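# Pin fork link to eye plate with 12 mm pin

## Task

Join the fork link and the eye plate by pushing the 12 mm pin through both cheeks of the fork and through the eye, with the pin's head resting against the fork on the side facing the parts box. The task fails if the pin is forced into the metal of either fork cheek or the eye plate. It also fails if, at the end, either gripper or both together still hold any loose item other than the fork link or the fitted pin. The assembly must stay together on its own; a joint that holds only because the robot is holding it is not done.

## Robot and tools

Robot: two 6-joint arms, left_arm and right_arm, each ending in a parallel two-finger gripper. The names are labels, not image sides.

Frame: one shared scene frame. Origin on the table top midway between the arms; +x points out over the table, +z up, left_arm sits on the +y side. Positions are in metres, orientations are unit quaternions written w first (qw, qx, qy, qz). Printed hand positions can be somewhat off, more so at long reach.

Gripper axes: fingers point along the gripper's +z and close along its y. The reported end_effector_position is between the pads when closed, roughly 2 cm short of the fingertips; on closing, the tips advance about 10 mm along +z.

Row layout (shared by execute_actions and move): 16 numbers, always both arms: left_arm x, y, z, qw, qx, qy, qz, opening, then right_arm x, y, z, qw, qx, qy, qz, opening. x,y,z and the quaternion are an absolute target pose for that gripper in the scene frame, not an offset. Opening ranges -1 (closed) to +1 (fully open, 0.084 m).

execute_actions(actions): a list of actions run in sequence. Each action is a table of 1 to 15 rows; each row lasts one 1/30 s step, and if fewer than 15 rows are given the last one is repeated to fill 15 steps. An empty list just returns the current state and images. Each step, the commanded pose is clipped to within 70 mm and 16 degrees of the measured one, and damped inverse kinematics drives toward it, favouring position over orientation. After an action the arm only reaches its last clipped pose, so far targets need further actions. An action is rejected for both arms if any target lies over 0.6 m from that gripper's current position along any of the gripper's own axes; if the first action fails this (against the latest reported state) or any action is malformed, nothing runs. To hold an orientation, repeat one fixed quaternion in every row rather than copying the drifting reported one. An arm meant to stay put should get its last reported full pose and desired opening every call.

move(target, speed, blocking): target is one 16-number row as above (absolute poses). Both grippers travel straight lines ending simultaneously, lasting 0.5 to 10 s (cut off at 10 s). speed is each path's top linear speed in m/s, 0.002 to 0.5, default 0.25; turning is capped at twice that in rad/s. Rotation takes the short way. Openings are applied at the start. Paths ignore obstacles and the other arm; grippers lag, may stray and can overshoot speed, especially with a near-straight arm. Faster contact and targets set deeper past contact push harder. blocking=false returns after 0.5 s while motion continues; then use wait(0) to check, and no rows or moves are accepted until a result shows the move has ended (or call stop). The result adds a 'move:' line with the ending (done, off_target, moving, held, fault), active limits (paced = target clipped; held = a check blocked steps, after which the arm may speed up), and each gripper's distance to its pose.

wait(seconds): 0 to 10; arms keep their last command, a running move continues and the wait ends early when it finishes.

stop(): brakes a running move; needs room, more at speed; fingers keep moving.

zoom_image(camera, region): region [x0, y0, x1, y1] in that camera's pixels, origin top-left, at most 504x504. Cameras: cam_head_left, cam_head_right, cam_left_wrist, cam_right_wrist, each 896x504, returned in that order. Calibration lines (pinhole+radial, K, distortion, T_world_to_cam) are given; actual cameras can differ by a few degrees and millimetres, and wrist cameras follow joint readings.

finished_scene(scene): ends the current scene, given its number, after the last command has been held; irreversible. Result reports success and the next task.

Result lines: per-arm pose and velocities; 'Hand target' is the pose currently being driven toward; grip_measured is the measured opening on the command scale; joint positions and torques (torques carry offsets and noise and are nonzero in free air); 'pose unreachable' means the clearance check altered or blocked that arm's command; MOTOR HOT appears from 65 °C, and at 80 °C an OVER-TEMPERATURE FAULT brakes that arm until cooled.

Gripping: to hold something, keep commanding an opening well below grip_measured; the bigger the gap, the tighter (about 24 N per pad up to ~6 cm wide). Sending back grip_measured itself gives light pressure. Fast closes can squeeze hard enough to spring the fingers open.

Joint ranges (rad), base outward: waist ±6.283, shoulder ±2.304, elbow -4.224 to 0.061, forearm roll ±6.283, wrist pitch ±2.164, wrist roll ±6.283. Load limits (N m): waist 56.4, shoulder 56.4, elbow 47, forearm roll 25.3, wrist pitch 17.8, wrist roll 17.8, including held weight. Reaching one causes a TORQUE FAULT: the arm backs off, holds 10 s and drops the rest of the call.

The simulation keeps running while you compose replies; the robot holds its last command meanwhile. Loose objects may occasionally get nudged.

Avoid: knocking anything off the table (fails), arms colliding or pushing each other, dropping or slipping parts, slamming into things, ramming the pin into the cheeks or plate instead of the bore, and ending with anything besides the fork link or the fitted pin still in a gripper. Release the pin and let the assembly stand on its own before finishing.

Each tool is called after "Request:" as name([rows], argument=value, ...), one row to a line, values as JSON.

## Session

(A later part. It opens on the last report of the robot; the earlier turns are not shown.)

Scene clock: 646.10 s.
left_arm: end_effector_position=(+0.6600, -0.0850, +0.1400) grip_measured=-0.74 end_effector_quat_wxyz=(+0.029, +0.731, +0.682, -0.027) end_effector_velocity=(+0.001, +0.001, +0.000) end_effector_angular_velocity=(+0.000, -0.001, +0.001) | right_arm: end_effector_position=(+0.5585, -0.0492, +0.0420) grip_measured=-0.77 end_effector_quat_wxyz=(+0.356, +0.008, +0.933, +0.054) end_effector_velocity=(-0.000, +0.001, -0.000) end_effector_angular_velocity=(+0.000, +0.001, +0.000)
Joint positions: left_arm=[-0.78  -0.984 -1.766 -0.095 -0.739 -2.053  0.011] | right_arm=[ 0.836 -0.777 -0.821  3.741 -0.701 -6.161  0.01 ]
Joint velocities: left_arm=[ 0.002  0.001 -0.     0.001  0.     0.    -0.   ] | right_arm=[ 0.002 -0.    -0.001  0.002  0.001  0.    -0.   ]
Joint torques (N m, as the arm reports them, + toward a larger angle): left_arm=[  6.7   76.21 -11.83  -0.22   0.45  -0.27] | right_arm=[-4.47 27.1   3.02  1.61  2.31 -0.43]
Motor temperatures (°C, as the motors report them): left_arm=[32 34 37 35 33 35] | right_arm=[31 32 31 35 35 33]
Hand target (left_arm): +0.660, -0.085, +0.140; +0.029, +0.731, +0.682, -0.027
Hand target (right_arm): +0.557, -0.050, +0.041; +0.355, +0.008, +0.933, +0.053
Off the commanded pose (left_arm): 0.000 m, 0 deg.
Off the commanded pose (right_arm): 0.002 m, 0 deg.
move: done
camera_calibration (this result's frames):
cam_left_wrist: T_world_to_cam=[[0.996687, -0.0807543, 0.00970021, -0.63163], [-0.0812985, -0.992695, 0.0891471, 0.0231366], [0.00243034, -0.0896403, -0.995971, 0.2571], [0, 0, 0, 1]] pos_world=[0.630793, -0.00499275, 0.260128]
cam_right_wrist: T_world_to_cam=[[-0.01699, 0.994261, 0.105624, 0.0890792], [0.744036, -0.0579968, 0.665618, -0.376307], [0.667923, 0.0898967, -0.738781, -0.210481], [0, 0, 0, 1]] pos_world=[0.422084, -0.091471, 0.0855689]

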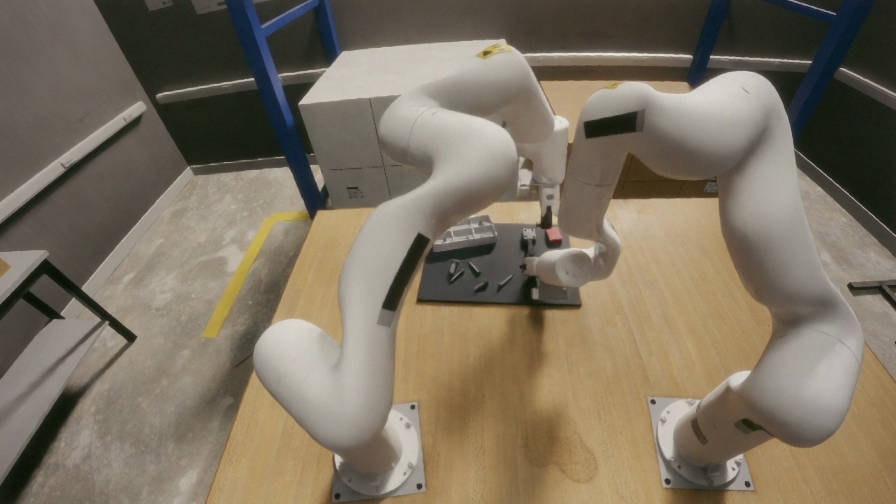

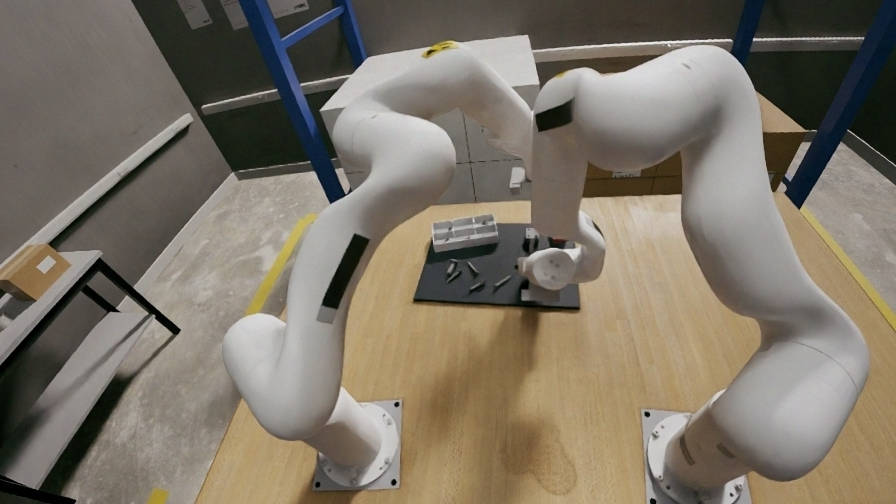

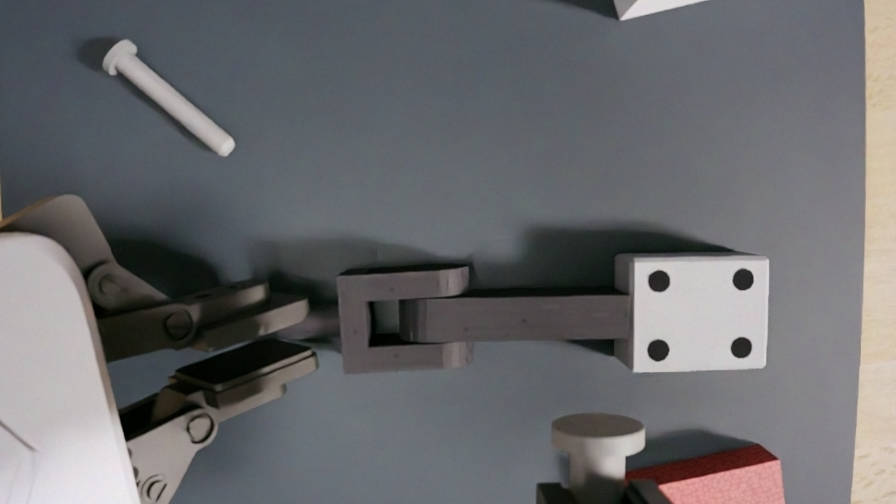

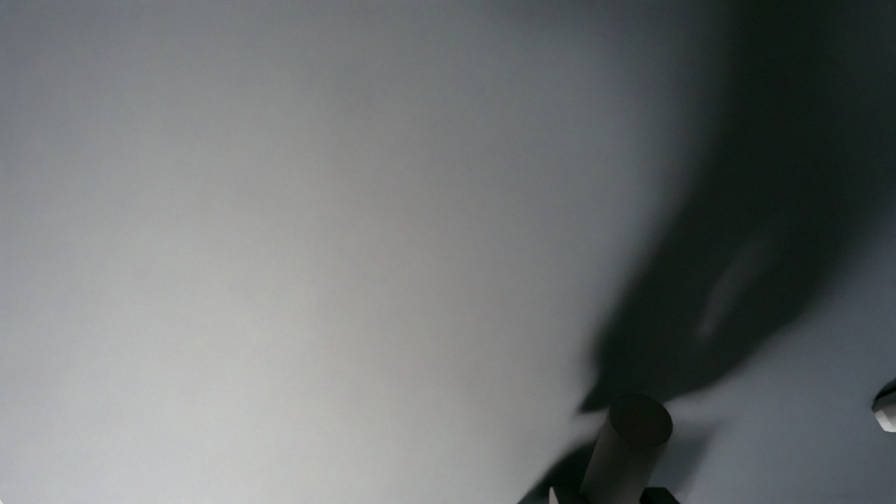

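Request:
move(target=[0.66,-0.085,0.14,0.0287,0.7304,0.6815,-0.0268,-1,0.5585,-0.049,0.042,0.355,0.008,0.933,0.053,-0.4])

Request:
move(target=[0.66,-0.085,0.14,0.0287,0.7304,0.6815,-0.0268,-1,0.556,-0.0485,0.033,0.355,0.008,0.933,0.053,-0.4], speed=0.01)

Request:
move(target=[0.66,-0.085,0.14,0.0287,0.7304,0.6815,-0.0268,-1,0.556,-0.0485,0.033,0.355,0.008,0.933,0.053,-1])

Request:
move(target=[0.66,-0.085,0.14,0.0287,0.7304,0.6815,-0.0268,-1,0.551,-0.0485,0.034,0.355,0.008,0.933,0.053,-1], speed=0.004)

Scene clock: 650.03 s.
left_arm: end_effector_position=(+0.6600, -0.0850, +0.1400) grip_measured=-0.74 end_effector_quat_wxyz=(+0.029, +0.731, +0.682, -0.027) end_effector_velocity=(-0.000, -0.001, +0.000) end_effector_angular_velocity=(-0.001, -0.000, -0.001) | right_arm: end_effector_position=(+0.5584, -0.0490, +0.0419) grip_measured=-0.42 end_effector_quat_wxyz=(+0.355, +0.008, +0.933, +0.053) end_effector_velocity=(+0.001, +0.001, +0.001) end_effector_angular_velocity=(+0.001, -0.002, -0.000)
Joint positions: left_arm=[-0.78  -0.984 -1.766 -0.095 -0.739 -2.053  0.011] | right_arm=[ 0.836 -0.777 -0.823  3.744 -0.696 -6.165  0.026]
Joint velocities: left_arm=[-0.001  0.     0.    -0.001  0.     0.    -0.   ] | right_arm=[-0.     0.001 -0.002  0.001 -0.    -0.001  0.   ]
Joint torques (N m, as the arm reports them, + toward a larger angle): left_arm=[  5.83  76.48 -11.64  -0.39   0.47  -0.27] | right_arm=[ 0.51 33.94 -7.63 -1.42 -0.81 -0.32]
Motor temperatures (°C, as the motors report them): left_arm=[32 34 37 35 33 35] | right_arm=[31 32 31 35 35 33]
Hand target (left_arm): +0.660, -0.085, +0.140; +0.029, +0.731, +0.682, -0.027
Hand target (right_arm): +0.558, -0.049, +0.042; +0.355, +0.008, +0.933, +0.053
Off the commanded pose (left_arm): 0.000 m, 0 deg.
Off the commanded pose (right_arm): 0.000 m, 0 deg.
move: done
camera_calibration (this result's frames):
cam_left_wrist: T_world_to_cam=[[0.996687, -0.0807541, 0.00970011, -0.63163], [-0.0812983, -0.992695, 0.089147, 0.0231364], [0.00243027, -0.0896403, -0.995971, 0.2571], [0, 0, 0, 1]] pos_world=[0.630793, -0.00499277, 0.260128]
cam_right_wrist: T_world_to_cam=[[-0.0171342, 0.994439, 0.103909, 0.0890891], [0.746167, -0.0564584, 0.663361, -0.377231], [0.665539, 0.0888999, -0.74105, -0.209126], [0, 0, 0, 1]] pos_world=[0.422185, -0.0913003, 0.0860103]

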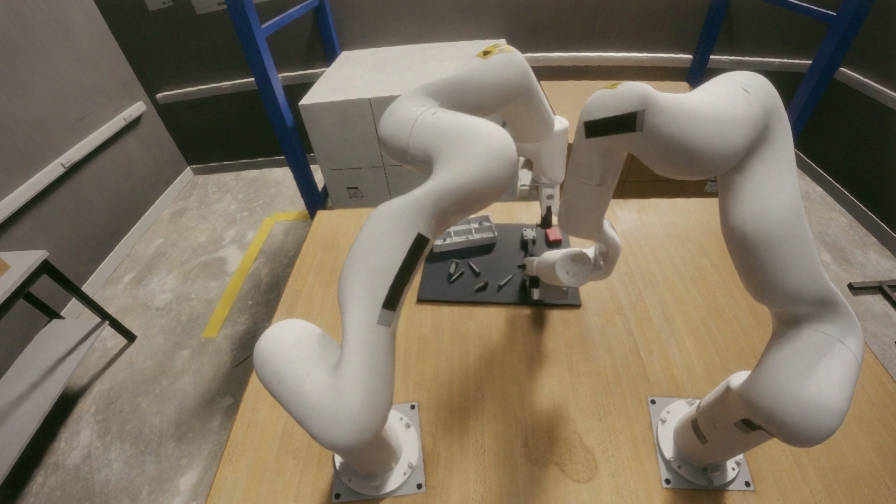

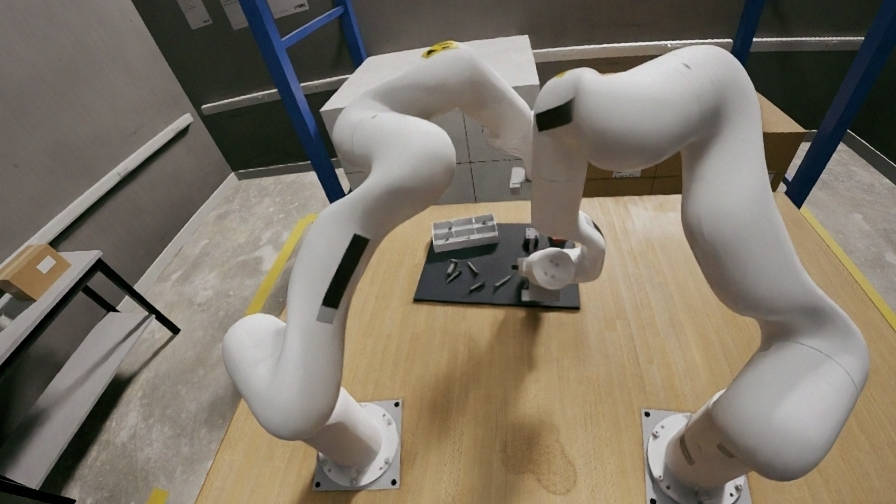

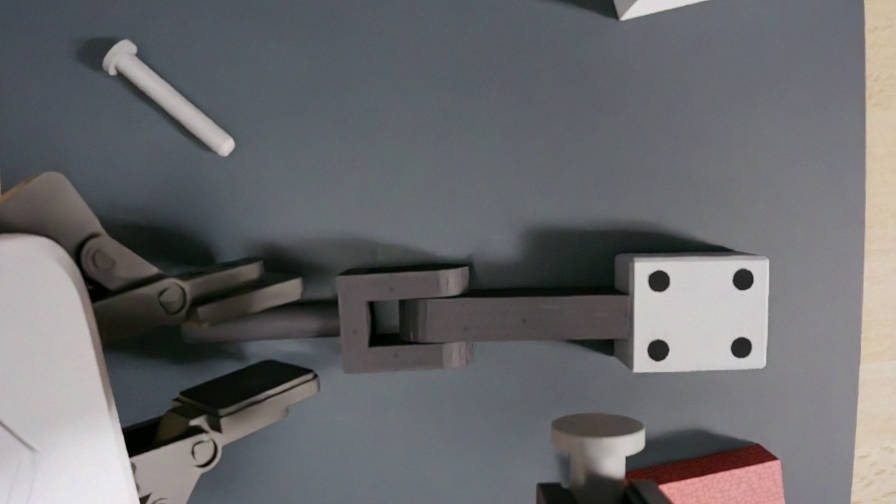

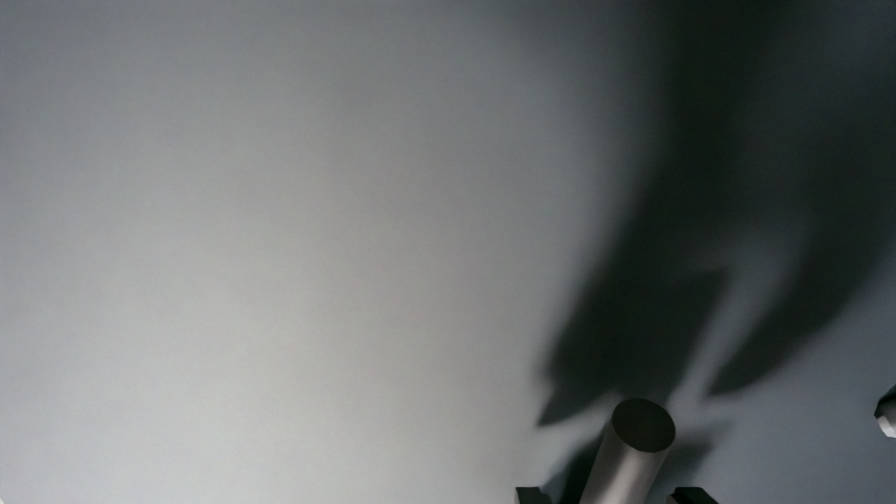

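Scene clock: 651.17 s.
left_arm: end_effector_position=(+0.6600, -0.0850, +0.1400) grip_measured=-0.74 end_effector_quat_wxyz=(+0.029, +0.731, +0.682, -0.027) end_effector_velocity=(-0.000, -0.000, -0.001) end_effector_angular_velocity=(-0.001, +0.000, +0.000) | right_arm: end_effector_position=(+0.5562, -0.0485, +0.0334) grip_measured=-0.42 end_effector_quat_wxyz=(+0.355, +0.008, +0.933, +0.053) end_effector_velocity=(-0.001, +0.000, -0.002) end_effector_angular_velocity=(-0.001, -0.000, +0.002)
Joint positions: left_arm=[-0.78  -0.984 -1.766 -0.095 -0.739 -2.053  0.011] | right_arm=[ 0.84  -0.798 -0.826  3.737 -0.711 -6.15   0.026]
Joint velocities: left_arm=[-0.    -0.001 -0.    -0.001  0.001  0.     0.   ] | right_arm=[ 0.001 -0.005 -0.001 -0.002 -0.004  0.003  0.   ]
Joint torques (N m, as the arm reports them, + toward a larger angle): left_arm=[  6.44  75.72 -12.28  -0.32   0.43  -0.25] | right_arm=[-0.92 31.54 -8.28 -0.68 -0.33 -0.43]
Motor temperatures (°C, as the motors report them): left_arm=[32 34 37 35 33 35] | right_arm=[31 32 31 35 35 33]
Hand target (left_arm): +0.660, -0.085, +0.140; +0.029, +0.731, +0.682, -0.027
Hand target (right_arm): +0.556, -0.049, +0.033; +0.355, +0.008, +0.933, +0.053
Off the commanded pose (left_arm): 0.000 m, 0 deg.
Off the commanded pose (right_arm): 0.000 m, 0 deg.
move: done
camera_calibration (this result's frames):
cam_left_wrist: T_world_to_cam=[[0.996687, -0.0807543, 0.00970006, -0.63163], [-0.0812985, -0.992695, 0.0891469, 0.0231367], [0.0024302, -0.0896402, -0.995971, 0.2571], [0, 0, 0, 1]] pos_world=[0.630793, -0.00499269, 0.260129]
cam_right_wrist: T_world_to_cam=[[-0.0171609, 0.994422, 0.104071, 0.0893895], [0.745632, -0.0566176, 0.663949, -0.369597], [0.666137, 0.0889923, -0.740501, -0.214397], [0, 0, 0, 1]] pos_world=[0.419935, -0.0907369, 0.0773293]

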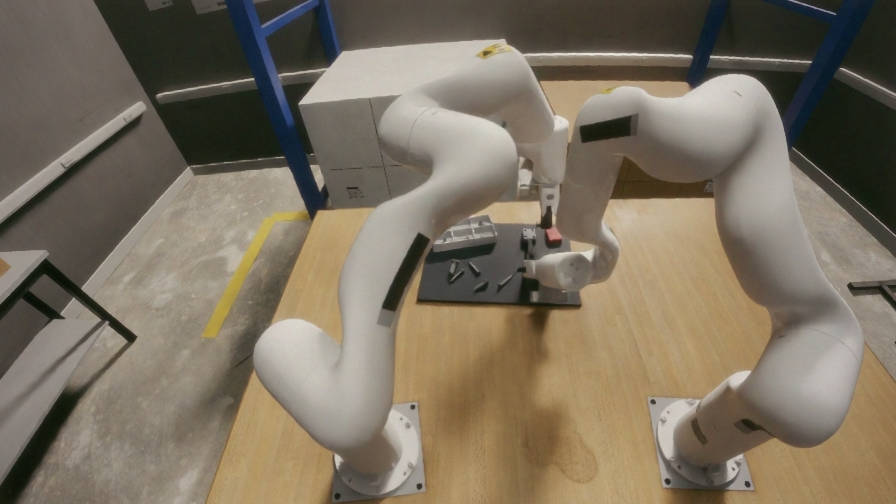

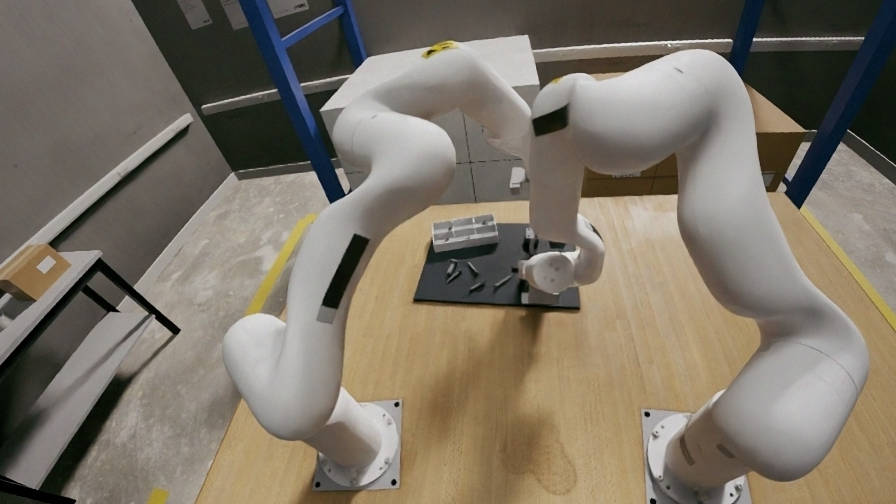

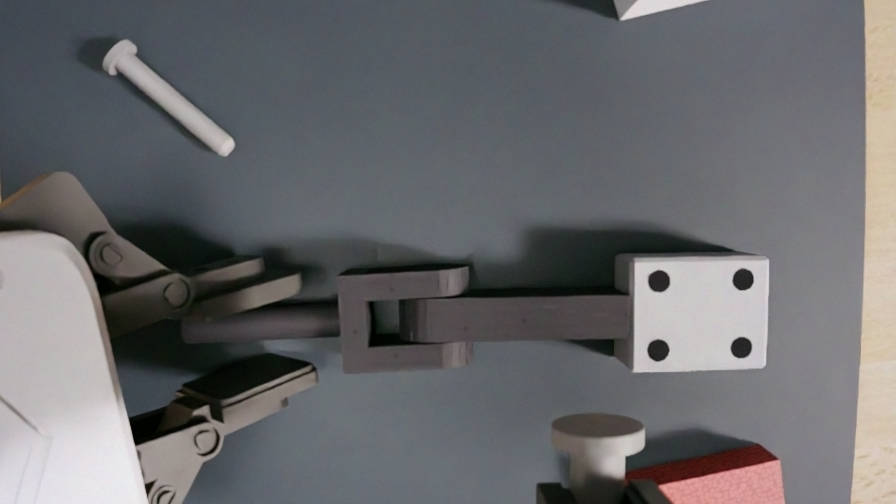

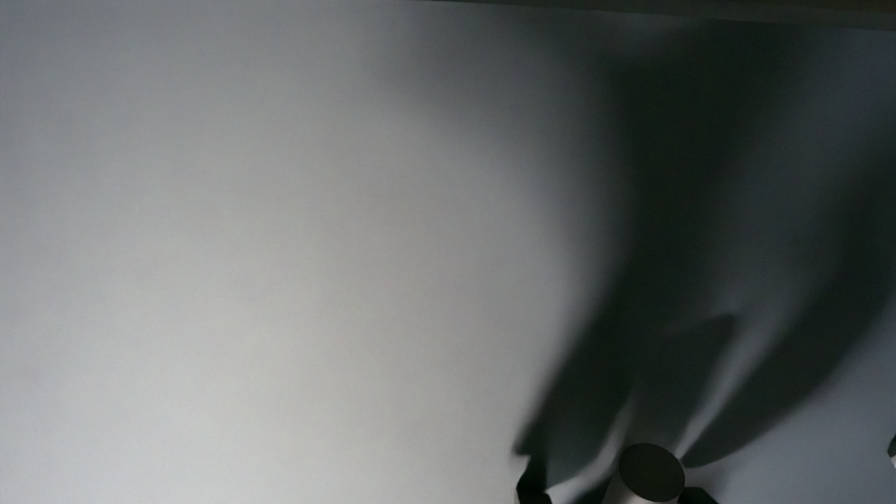

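Scene clock: 651.87 s.
left_arm: end_effector_position=(+0.6600, -0.0850, +0.1400) grip_measured=-0.74 end_effector_quat_wxyz=(+0.029, +0.731, +0.682, -0.027) end_effector_velocity=(-0.001, -0.000, -0.001) end_effector_angular_velocity=(+0.002, +0.001, -0.002) | right_arm: end_effector_position=(+0.5561, -0.0480, +0.0333) grip_measured=-0.73 end_effector_quat_wxyz=(+0.355, +0.008, +0.933, +0.053) end_effector_velocity=(-0.000, -0.000, +0.000) end_effector_angular_velocity=(-0.000, -0.000, -0.001)
Joint positions: left_arm=[-0.78  -0.984 -1.766 -0.095 -0.739 -2.053  0.011] | right_arm=[ 0.841 -0.798 -0.827  3.736 -0.711 -6.15   0.012]
Joint velocities: left_arm=[-0.001 -0.001  0.     0.002 -0.    -0.    -0.   ] | right_arm=[-0.     0.     0.001  0.001 -0.    -0.     0.   ]
Joint torques (N m, as the arm reports them, + toward a larger angle): left_arm=[  6.08  76.2  -12.13  -0.66   0.39  -0.19] | right_arm=[-13.74  29.74  -2.22   1.17  -0.82  -0.44]
Motor temperatures (°C, as the motors report them): left_arm=[32 34 37 35 33 35] | right_arm=[31 32 31 35 35 33]
Hand target (left_arm): +0.660, -0.085, +0.140; +0.029, +0.731, +0.682, -0.027
Hand target (right_arm): +0.556, -0.049, +0.033; +0.355, +0.008, +0.933, +0.053
Off the commanded pose (left_arm): 0.000 m, 0 deg.
Off the commanded pose (right_arm): 0.001 m, 0 deg.
move: done
camera_calibration (this result's frames):
cam_left_wrist: T_world_to_cam=[[0.996687, -0.0807541, 0.00969997, -0.63163], [-0.0812982, -0.992695, 0.0891469, 0.0231365], [0.00243013, -0.0896401, -0.995971, 0.2571], [0, 0, 0, 1]] pos_world=[0.630793, -0.00499269, 0.260128]
cam_right_wrist: T_world_to_cam=[[-0.0178715, 0.994372, 0.104428, 0.0893189], [0.745737, -0.0563149, 0.663857, -0.369507], [0.666001, 0.08974, -0.740533, -0.214364], [0, 0, 0, 1]] pos_world=[0.419918, -0.0903879, 0.0772282]

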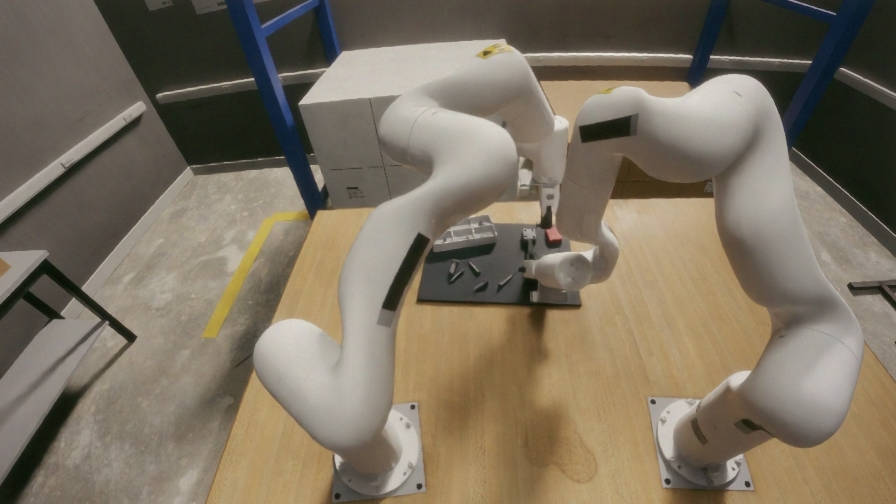

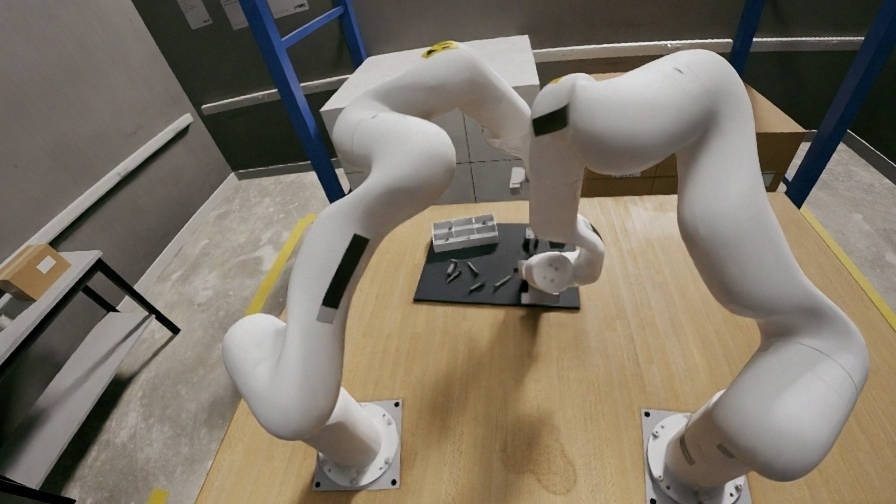

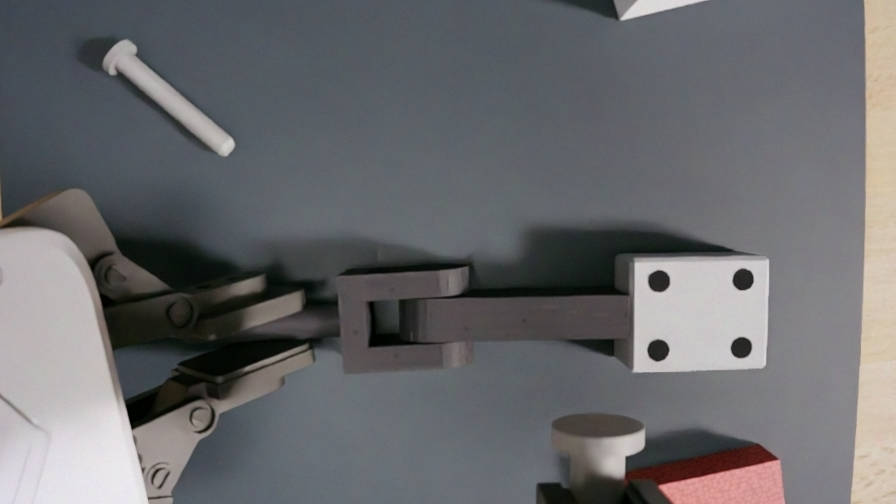

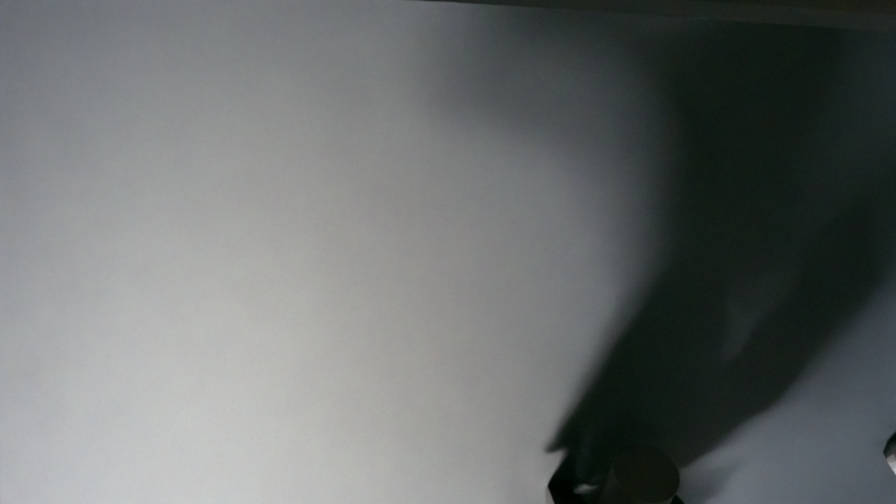

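Scene clock: 653.40 s.
left_arm: end_effector_position=(+0.6600, -0.0850, +0.1400) grip_measured=-0.74 end_effector_quat_wxyz=(+0.029, +0.731, +0.682, -0.027) end_effector_velocity=(+0.000, -0.000, +0.001) end_effector_angular_velocity=(-0.001, -0.002, -0.000) | right_arm: end_effector_position=(+0.5520, -0.0480, +0.0346) grip_measured=-0.74 end_effector_quat_wxyz=(+0.356, +0.008, +0.933, +0.053) end_effector_velocity=(-0.001, -0.000, +0.000) end_effector_angular_velocity=(+0.000, +0.001, -0.001)
Joint positions: left_arm=[-0.78  -0.984 -1.766 -0.095 -0.739 -2.053  0.011] | right_arm=[ 0.847 -0.792 -0.817  3.741 -0.716 -6.146  0.012]
Joint velocities: left_arm=[-0.     0.002 -0.     0.001  0.    -0.    -0.   ] | right_arm=[ 0.001  0.002  0.002  0.002  0.001  0.001 -0.   ]
Joint torques (N m, as the arm reports them, + toward a larger angle): left_arm=[  6.25  75.95 -11.94  -0.49   0.37  -0.18] | right_arm=[ 0.82 24.22  3.42 -0.67  2.55 -0.68]
Motor temperatures (°C, as the motors report them): left_arm=[32 34 37 35 33 35] | right_arm=[31 32 31 35 35 33]
Hand target (left_arm): +0.660, -0.085, +0.140; +0.029, +0.731, +0.682, -0.027
Hand target (right_arm): +0.551, -0.049, +0.034; +0.355, +0.008, +0.933, +0.053
Off the commanded pose (left_arm): 0.000 m, 0 deg.
Off the commanded pose (right_arm): 0.001 m, 0 deg.
move: done
camera_calibration (this result's frames):
cam_left_wrist: T_world_to_cam=[[0.996687, -0.0807543, 0.00970009, -0.63163], [-0.0812985, -0.992695, 0.089147, 0.0231366], [0.00243022, -0.0896402, -0.995971, 0.2571], [0, 0, 0, 1]] pos_world=[0.630793, -0.00499274, 0.260128]
cam_right_wrist: T_world_to_cam=[[-0.0170758, 0.99432, 0.10505, 0.0885726], [0.744786, -0.0574483, 0.664826, -0.366855], [0.667085, 0.0895921, -0.739575, -0.211201], [0, 0, 0, 1]] pos_world=[0.41563, -0.0902228, 0.0783908]

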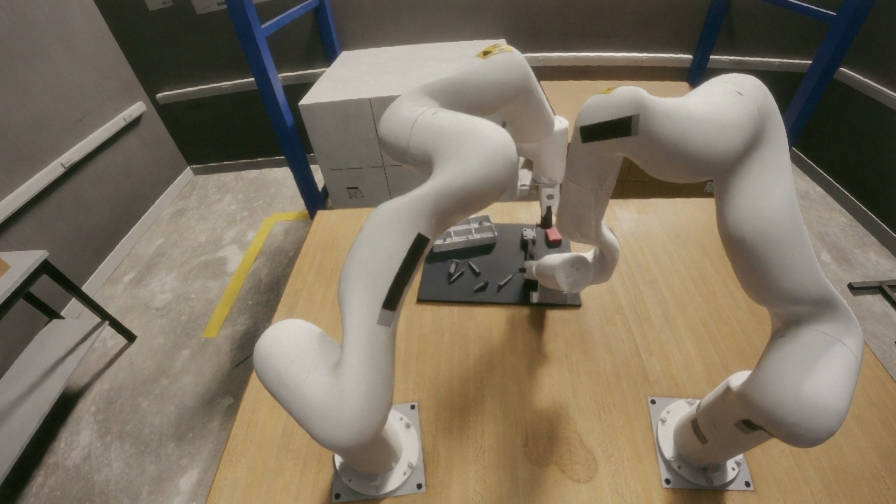

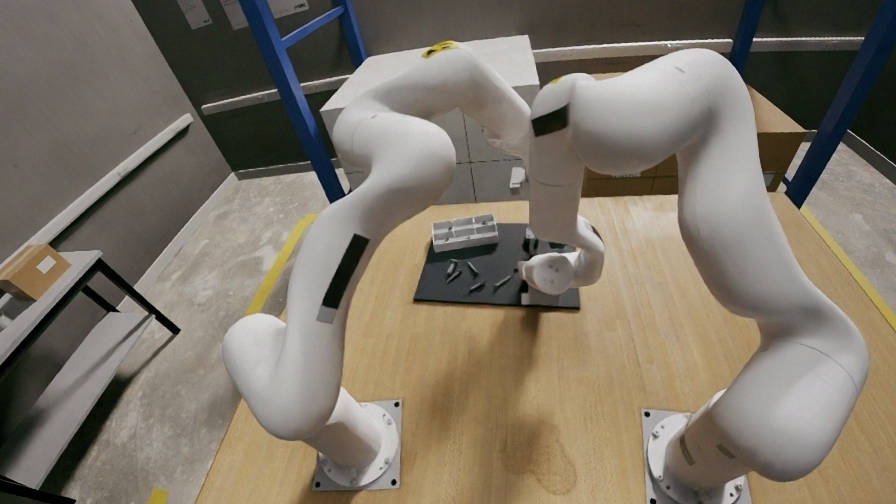

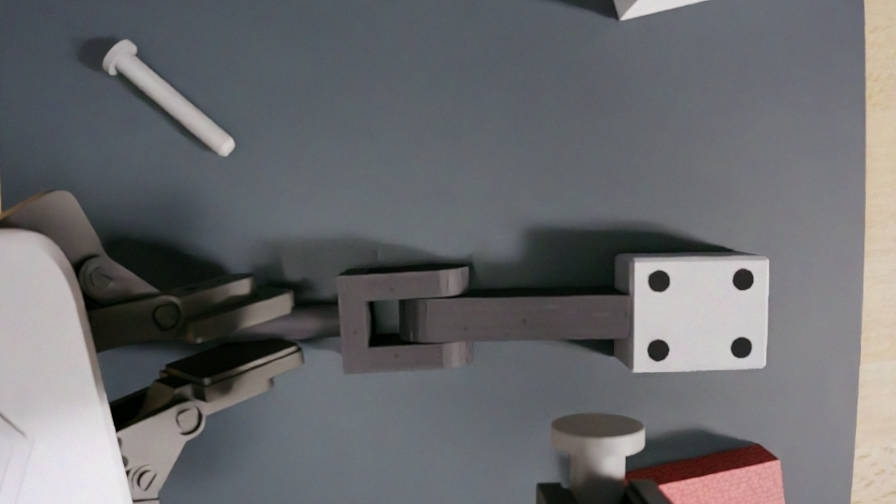

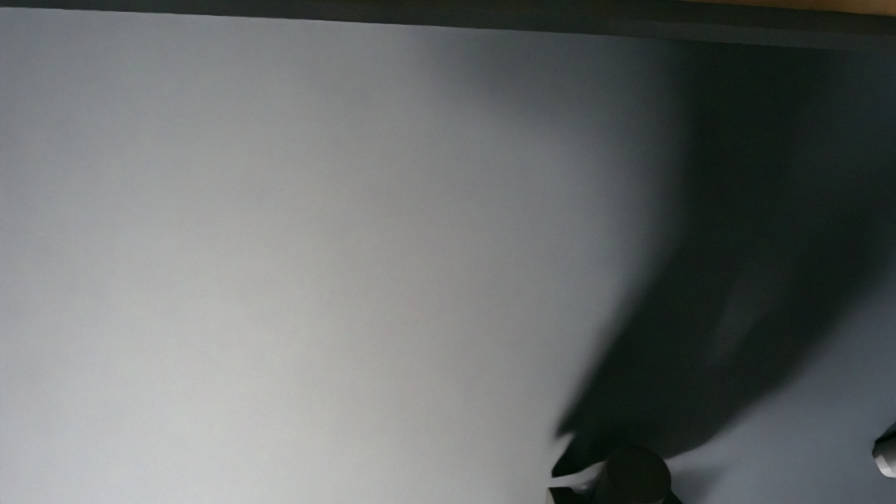

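Request:
move(target=[0.66,-0.085,0.14,0.0287,0.7304,0.6815,-0.0268,-1,0.551,-0.045,0.035,0.355,0.008,0.933,0.053,-1], speed=0.004)

Request:
move(target=[0.66,-0.085,0.14,0.0287,0.7304,0.6815,-0.0268,-1,0.546,-0.045,0.036,0.355,0.008,0.933,0.053,-1], speed=0.004)

Scene clock: 655.83 s.
left_arm: end_effector_position=(+0.6600, -0.0850, +0.1400) grip_measured=-0.74 end_effector_quat_wxyz=(+0.029, +0.731, +0.682, -0.027) end_effector_velocity=(-0.000, -0.000, -0.001) end_effector_angular_velocity=(+0.001, +0.001, -0.001) | right_arm: end_effector_position=(+0.5501, -0.0455, +0.0342) grip_measured=-0.73 end_effector_quat_wxyz=(+0.354, +0.008, +0.934, +0.053) end_effector_velocity=(+0.002, +0.002, +0.002) end_effector_angular_velocity=(+0.003, -0.006, +0.000)
Joint positions: left_arm=[-0.78  -0.984 -1.766 -0.095 -0.739 -2.053  0.011] | right_arm=[ 0.854 -0.792 -0.82   3.751 -0.709 -6.151  0.012]
Joint velocities: left_arm=[-0.001 -0.001  0.     0.    -0.     0.    -0.   ] | right_arm=[ 0.001  0.001 -0.004  0.001 -0.002 -0.001  0.   ]
Joint torques (N m, as the arm reports them, + toward a larger angle): left_arm=[  6.2   75.44 -11.62  -0.32   0.39  -0.23] | right_arm=[  1.97  35.4  -11.06  -2.64  -0.72  -0.32]
Motor temperatures (°C, as the motors report them): left_arm=[32 34 37 35 33 35] | right_arm=[31 32 31 35 35 33]
Hand target (left_arm): +0.660, -0.085, +0.140; +0.029, +0.731, +0.682, -0.027
Hand target (right_arm): +0.551, -0.045, +0.035; +0.355, +0.008, +0.933, +0.053
Off the commanded pose (left_arm): 0.000 m, 0 deg.
Off the commanded pose (right_arm): 0.001 m, 0 deg.
move: done
camera_calibration (this result's frames):
cam_left_wrist: T_world_to_cam=[[0.996687, -0.0807543, 0.00969979, -0.63163], [-0.0812985, -0.992695, 0.0891468, 0.0231367], [0.00242995, -0.08964, -0.995971, 0.2571], [0, 0, 0, 1]] pos_world=[0.630793, -0.00499268, 0.260128]
cam_right_wrist: T_world_to_cam=[[-0.0170502, 0.994537, 0.102986, 0.0861952], [0.747847, -0.0556816, 0.661532, -0.366541], [0.663652, 0.0882968, -0.742812, -0.208558], [0, 0, 0, 1]] pos_world=[0.413996, -0.0877189, 0.0786824]

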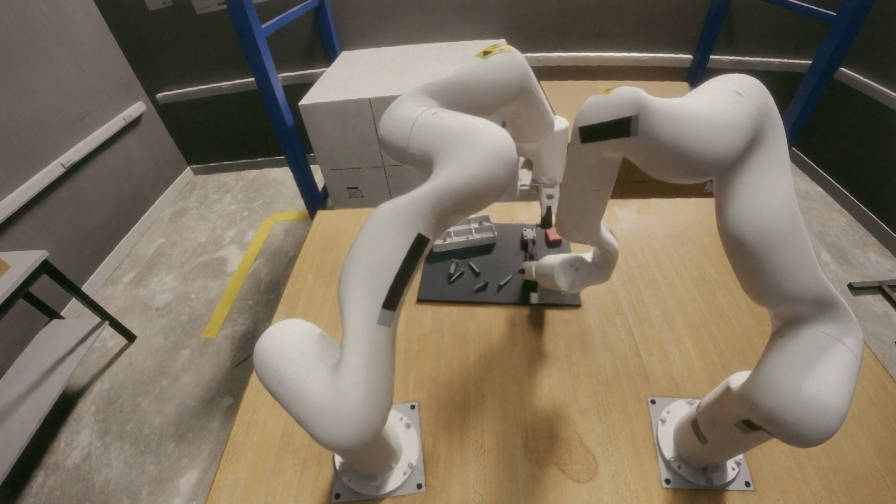

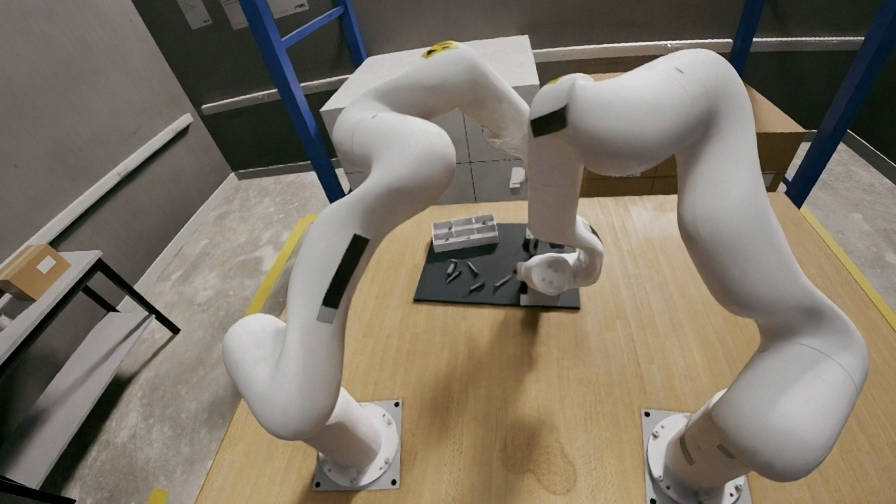

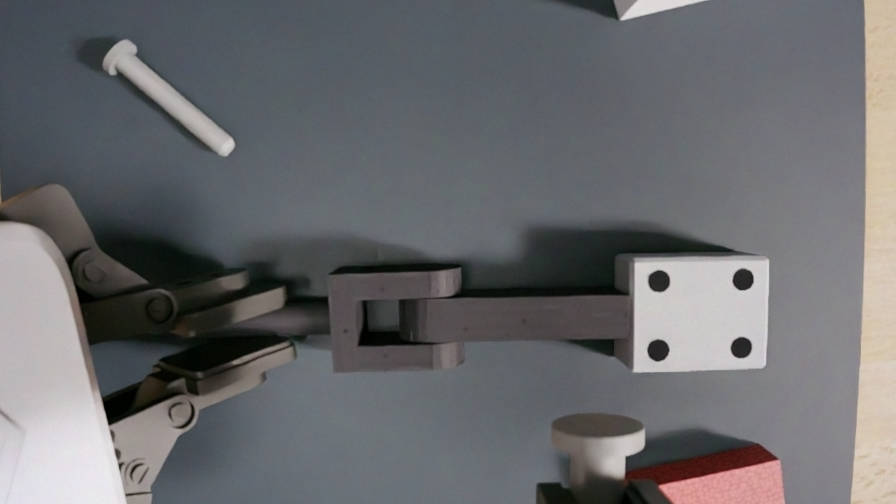

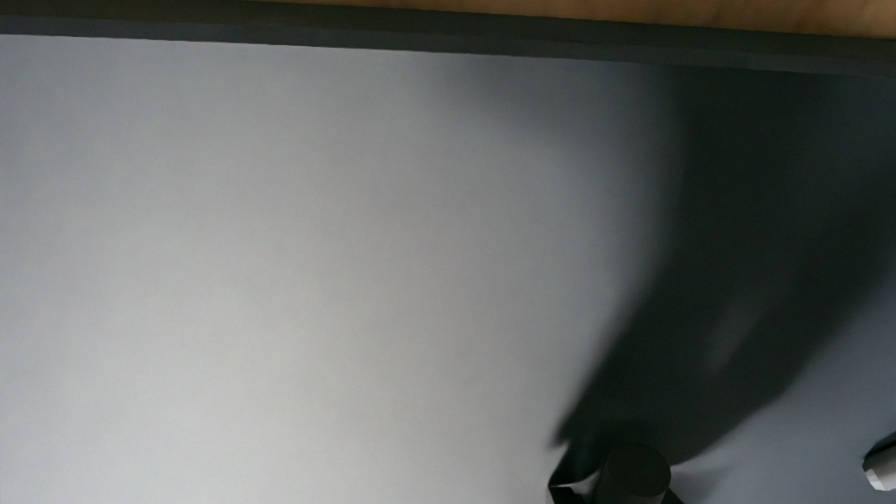

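Scene clock: 657.17 s.
left_arm: end_effector_position=(+0.6600, -0.0850, +0.1400) grip_measured=-0.74 end_effector_quat_wxyz=(+0.029, +0.731, +0.682, -0.027) end_effector_velocity=(+0.000, -0.000, -0.000) end_effector_angular_velocity=(-0.001, -0.001, +0.000) | right_arm: end_effector_position=(+0.5461, -0.0450, +0.0360) grip_measured=-0.73 end_effector_quat_wxyz=(+0.355, +0.008, +0.933, +0.053) end_effector_velocity=(-0.000, -0.001, +0.001) end_effector_angular_velocity=(+0.000, -0.000, -0.002)
Joint positions: left_arm=[-0.78  -0.984 -1.766 -0.095 -0.739 -2.053  0.011] | right_arm=[ 0.861 -0.786 -0.81   3.756 -0.715 -6.147  0.012]
Joint velocities: left_arm=[ 0.    -0.     0.    -0.     0.001 -0.    -0.   ] | right_arm=[-0.     0.002  0.002  0.001 -0.001  0.     0.   ]
Joint torques (N m, as the arm reports them, + toward a larger angle): left_arm=[  6.47  75.15 -11.99  -0.06   0.37  -0.32] | right_arm=[ 1.57 32.95 -8.9  -3.03 -0.46 -0.66]
Motor temperatures (°C, as the motors report them): left_arm=[32 34 37 35 33 35] | right_arm=[31 32 31 35 35 33]
Hand target (left_arm): +0.660, -0.085, +0.140; +0.029, +0.731, +0.682, -0.027
Hand target (right_arm): +0.546, -0.045, +0.036; +0.355, +0.008, +0.933, +0.053
Off the commanded pose (left_arm): 0.000 m, 0 deg.
Off the commanded pose (right_arm): 0.000 m, 0 deg.
move: done
camera_calibration (this result's frames):
cam_left_wrist: T_world_to_cam=[[0.996687, -0.0807543, 0.0097, -0.63163], [-0.0812985, -0.992695, 0.0891469, 0.0231366], [0.00243014, -0.0896402, -0.995971, 0.2571], [0, 0, 0, 1]] pos_world=[0.630793, -0.00499273, 0.260129]
cam_right_wrist: T_world_to_cam=[[-0.0171356, 0.994439, 0.103909, 0.0855007], [0.746082, -0.0564682, 0.663455, -0.3638], [0.665633, 0.0888931, -0.740966, -0.205733], [0, 0, 0, 1]] pos_world=[0.409833, -0.0872801, 0.0800394]

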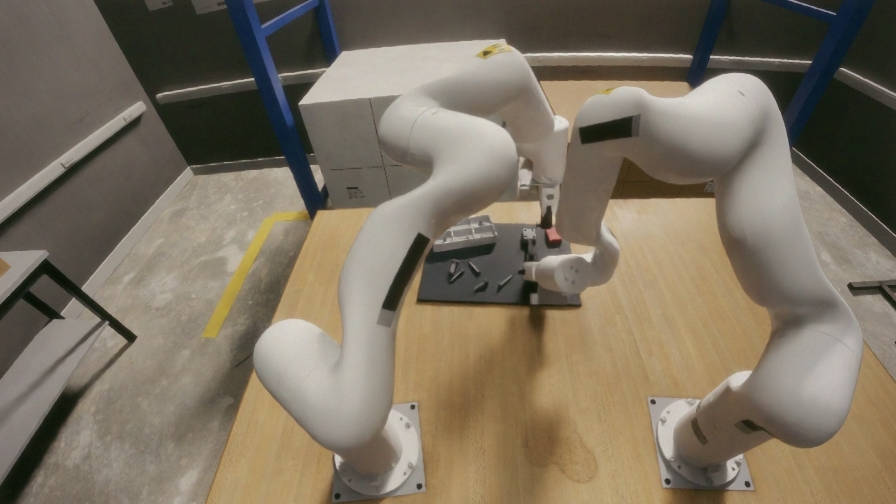

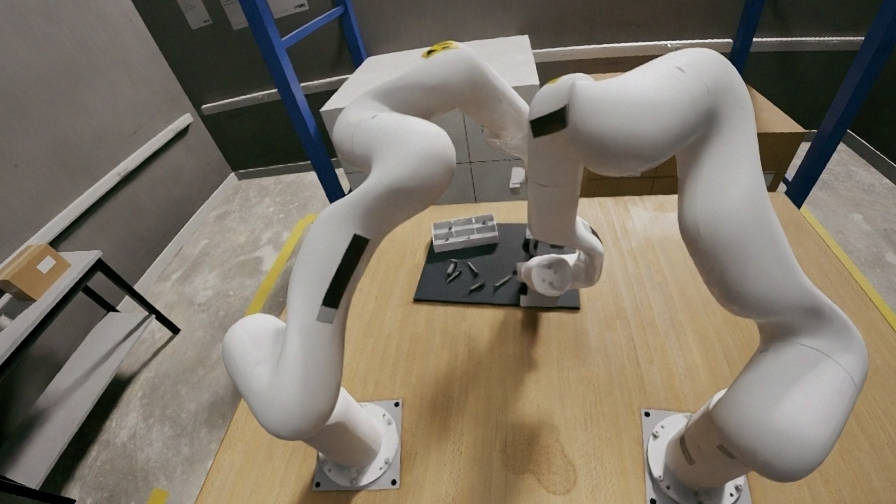

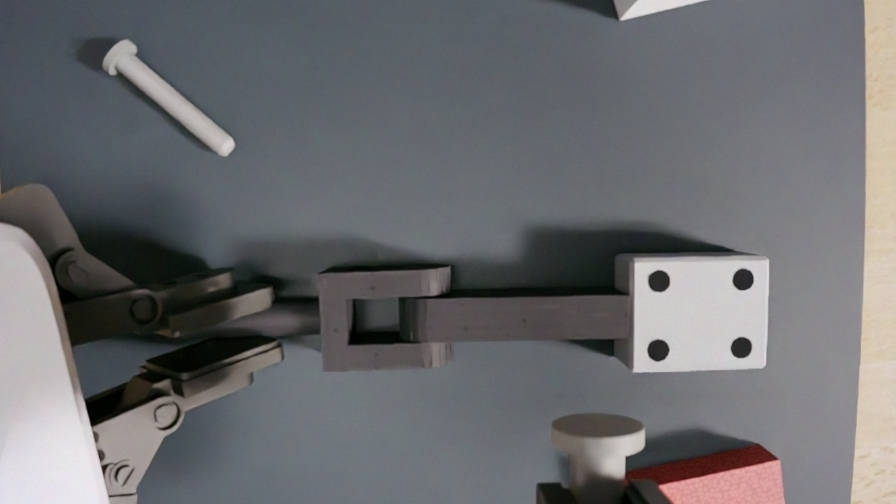

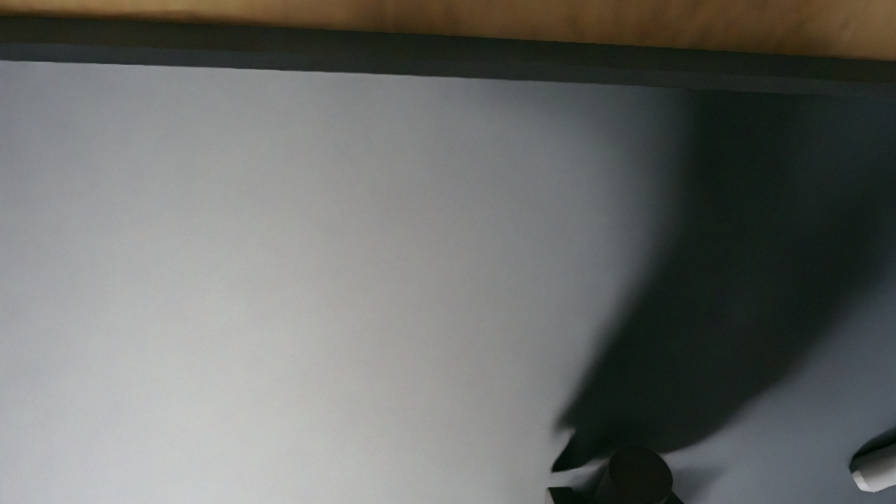

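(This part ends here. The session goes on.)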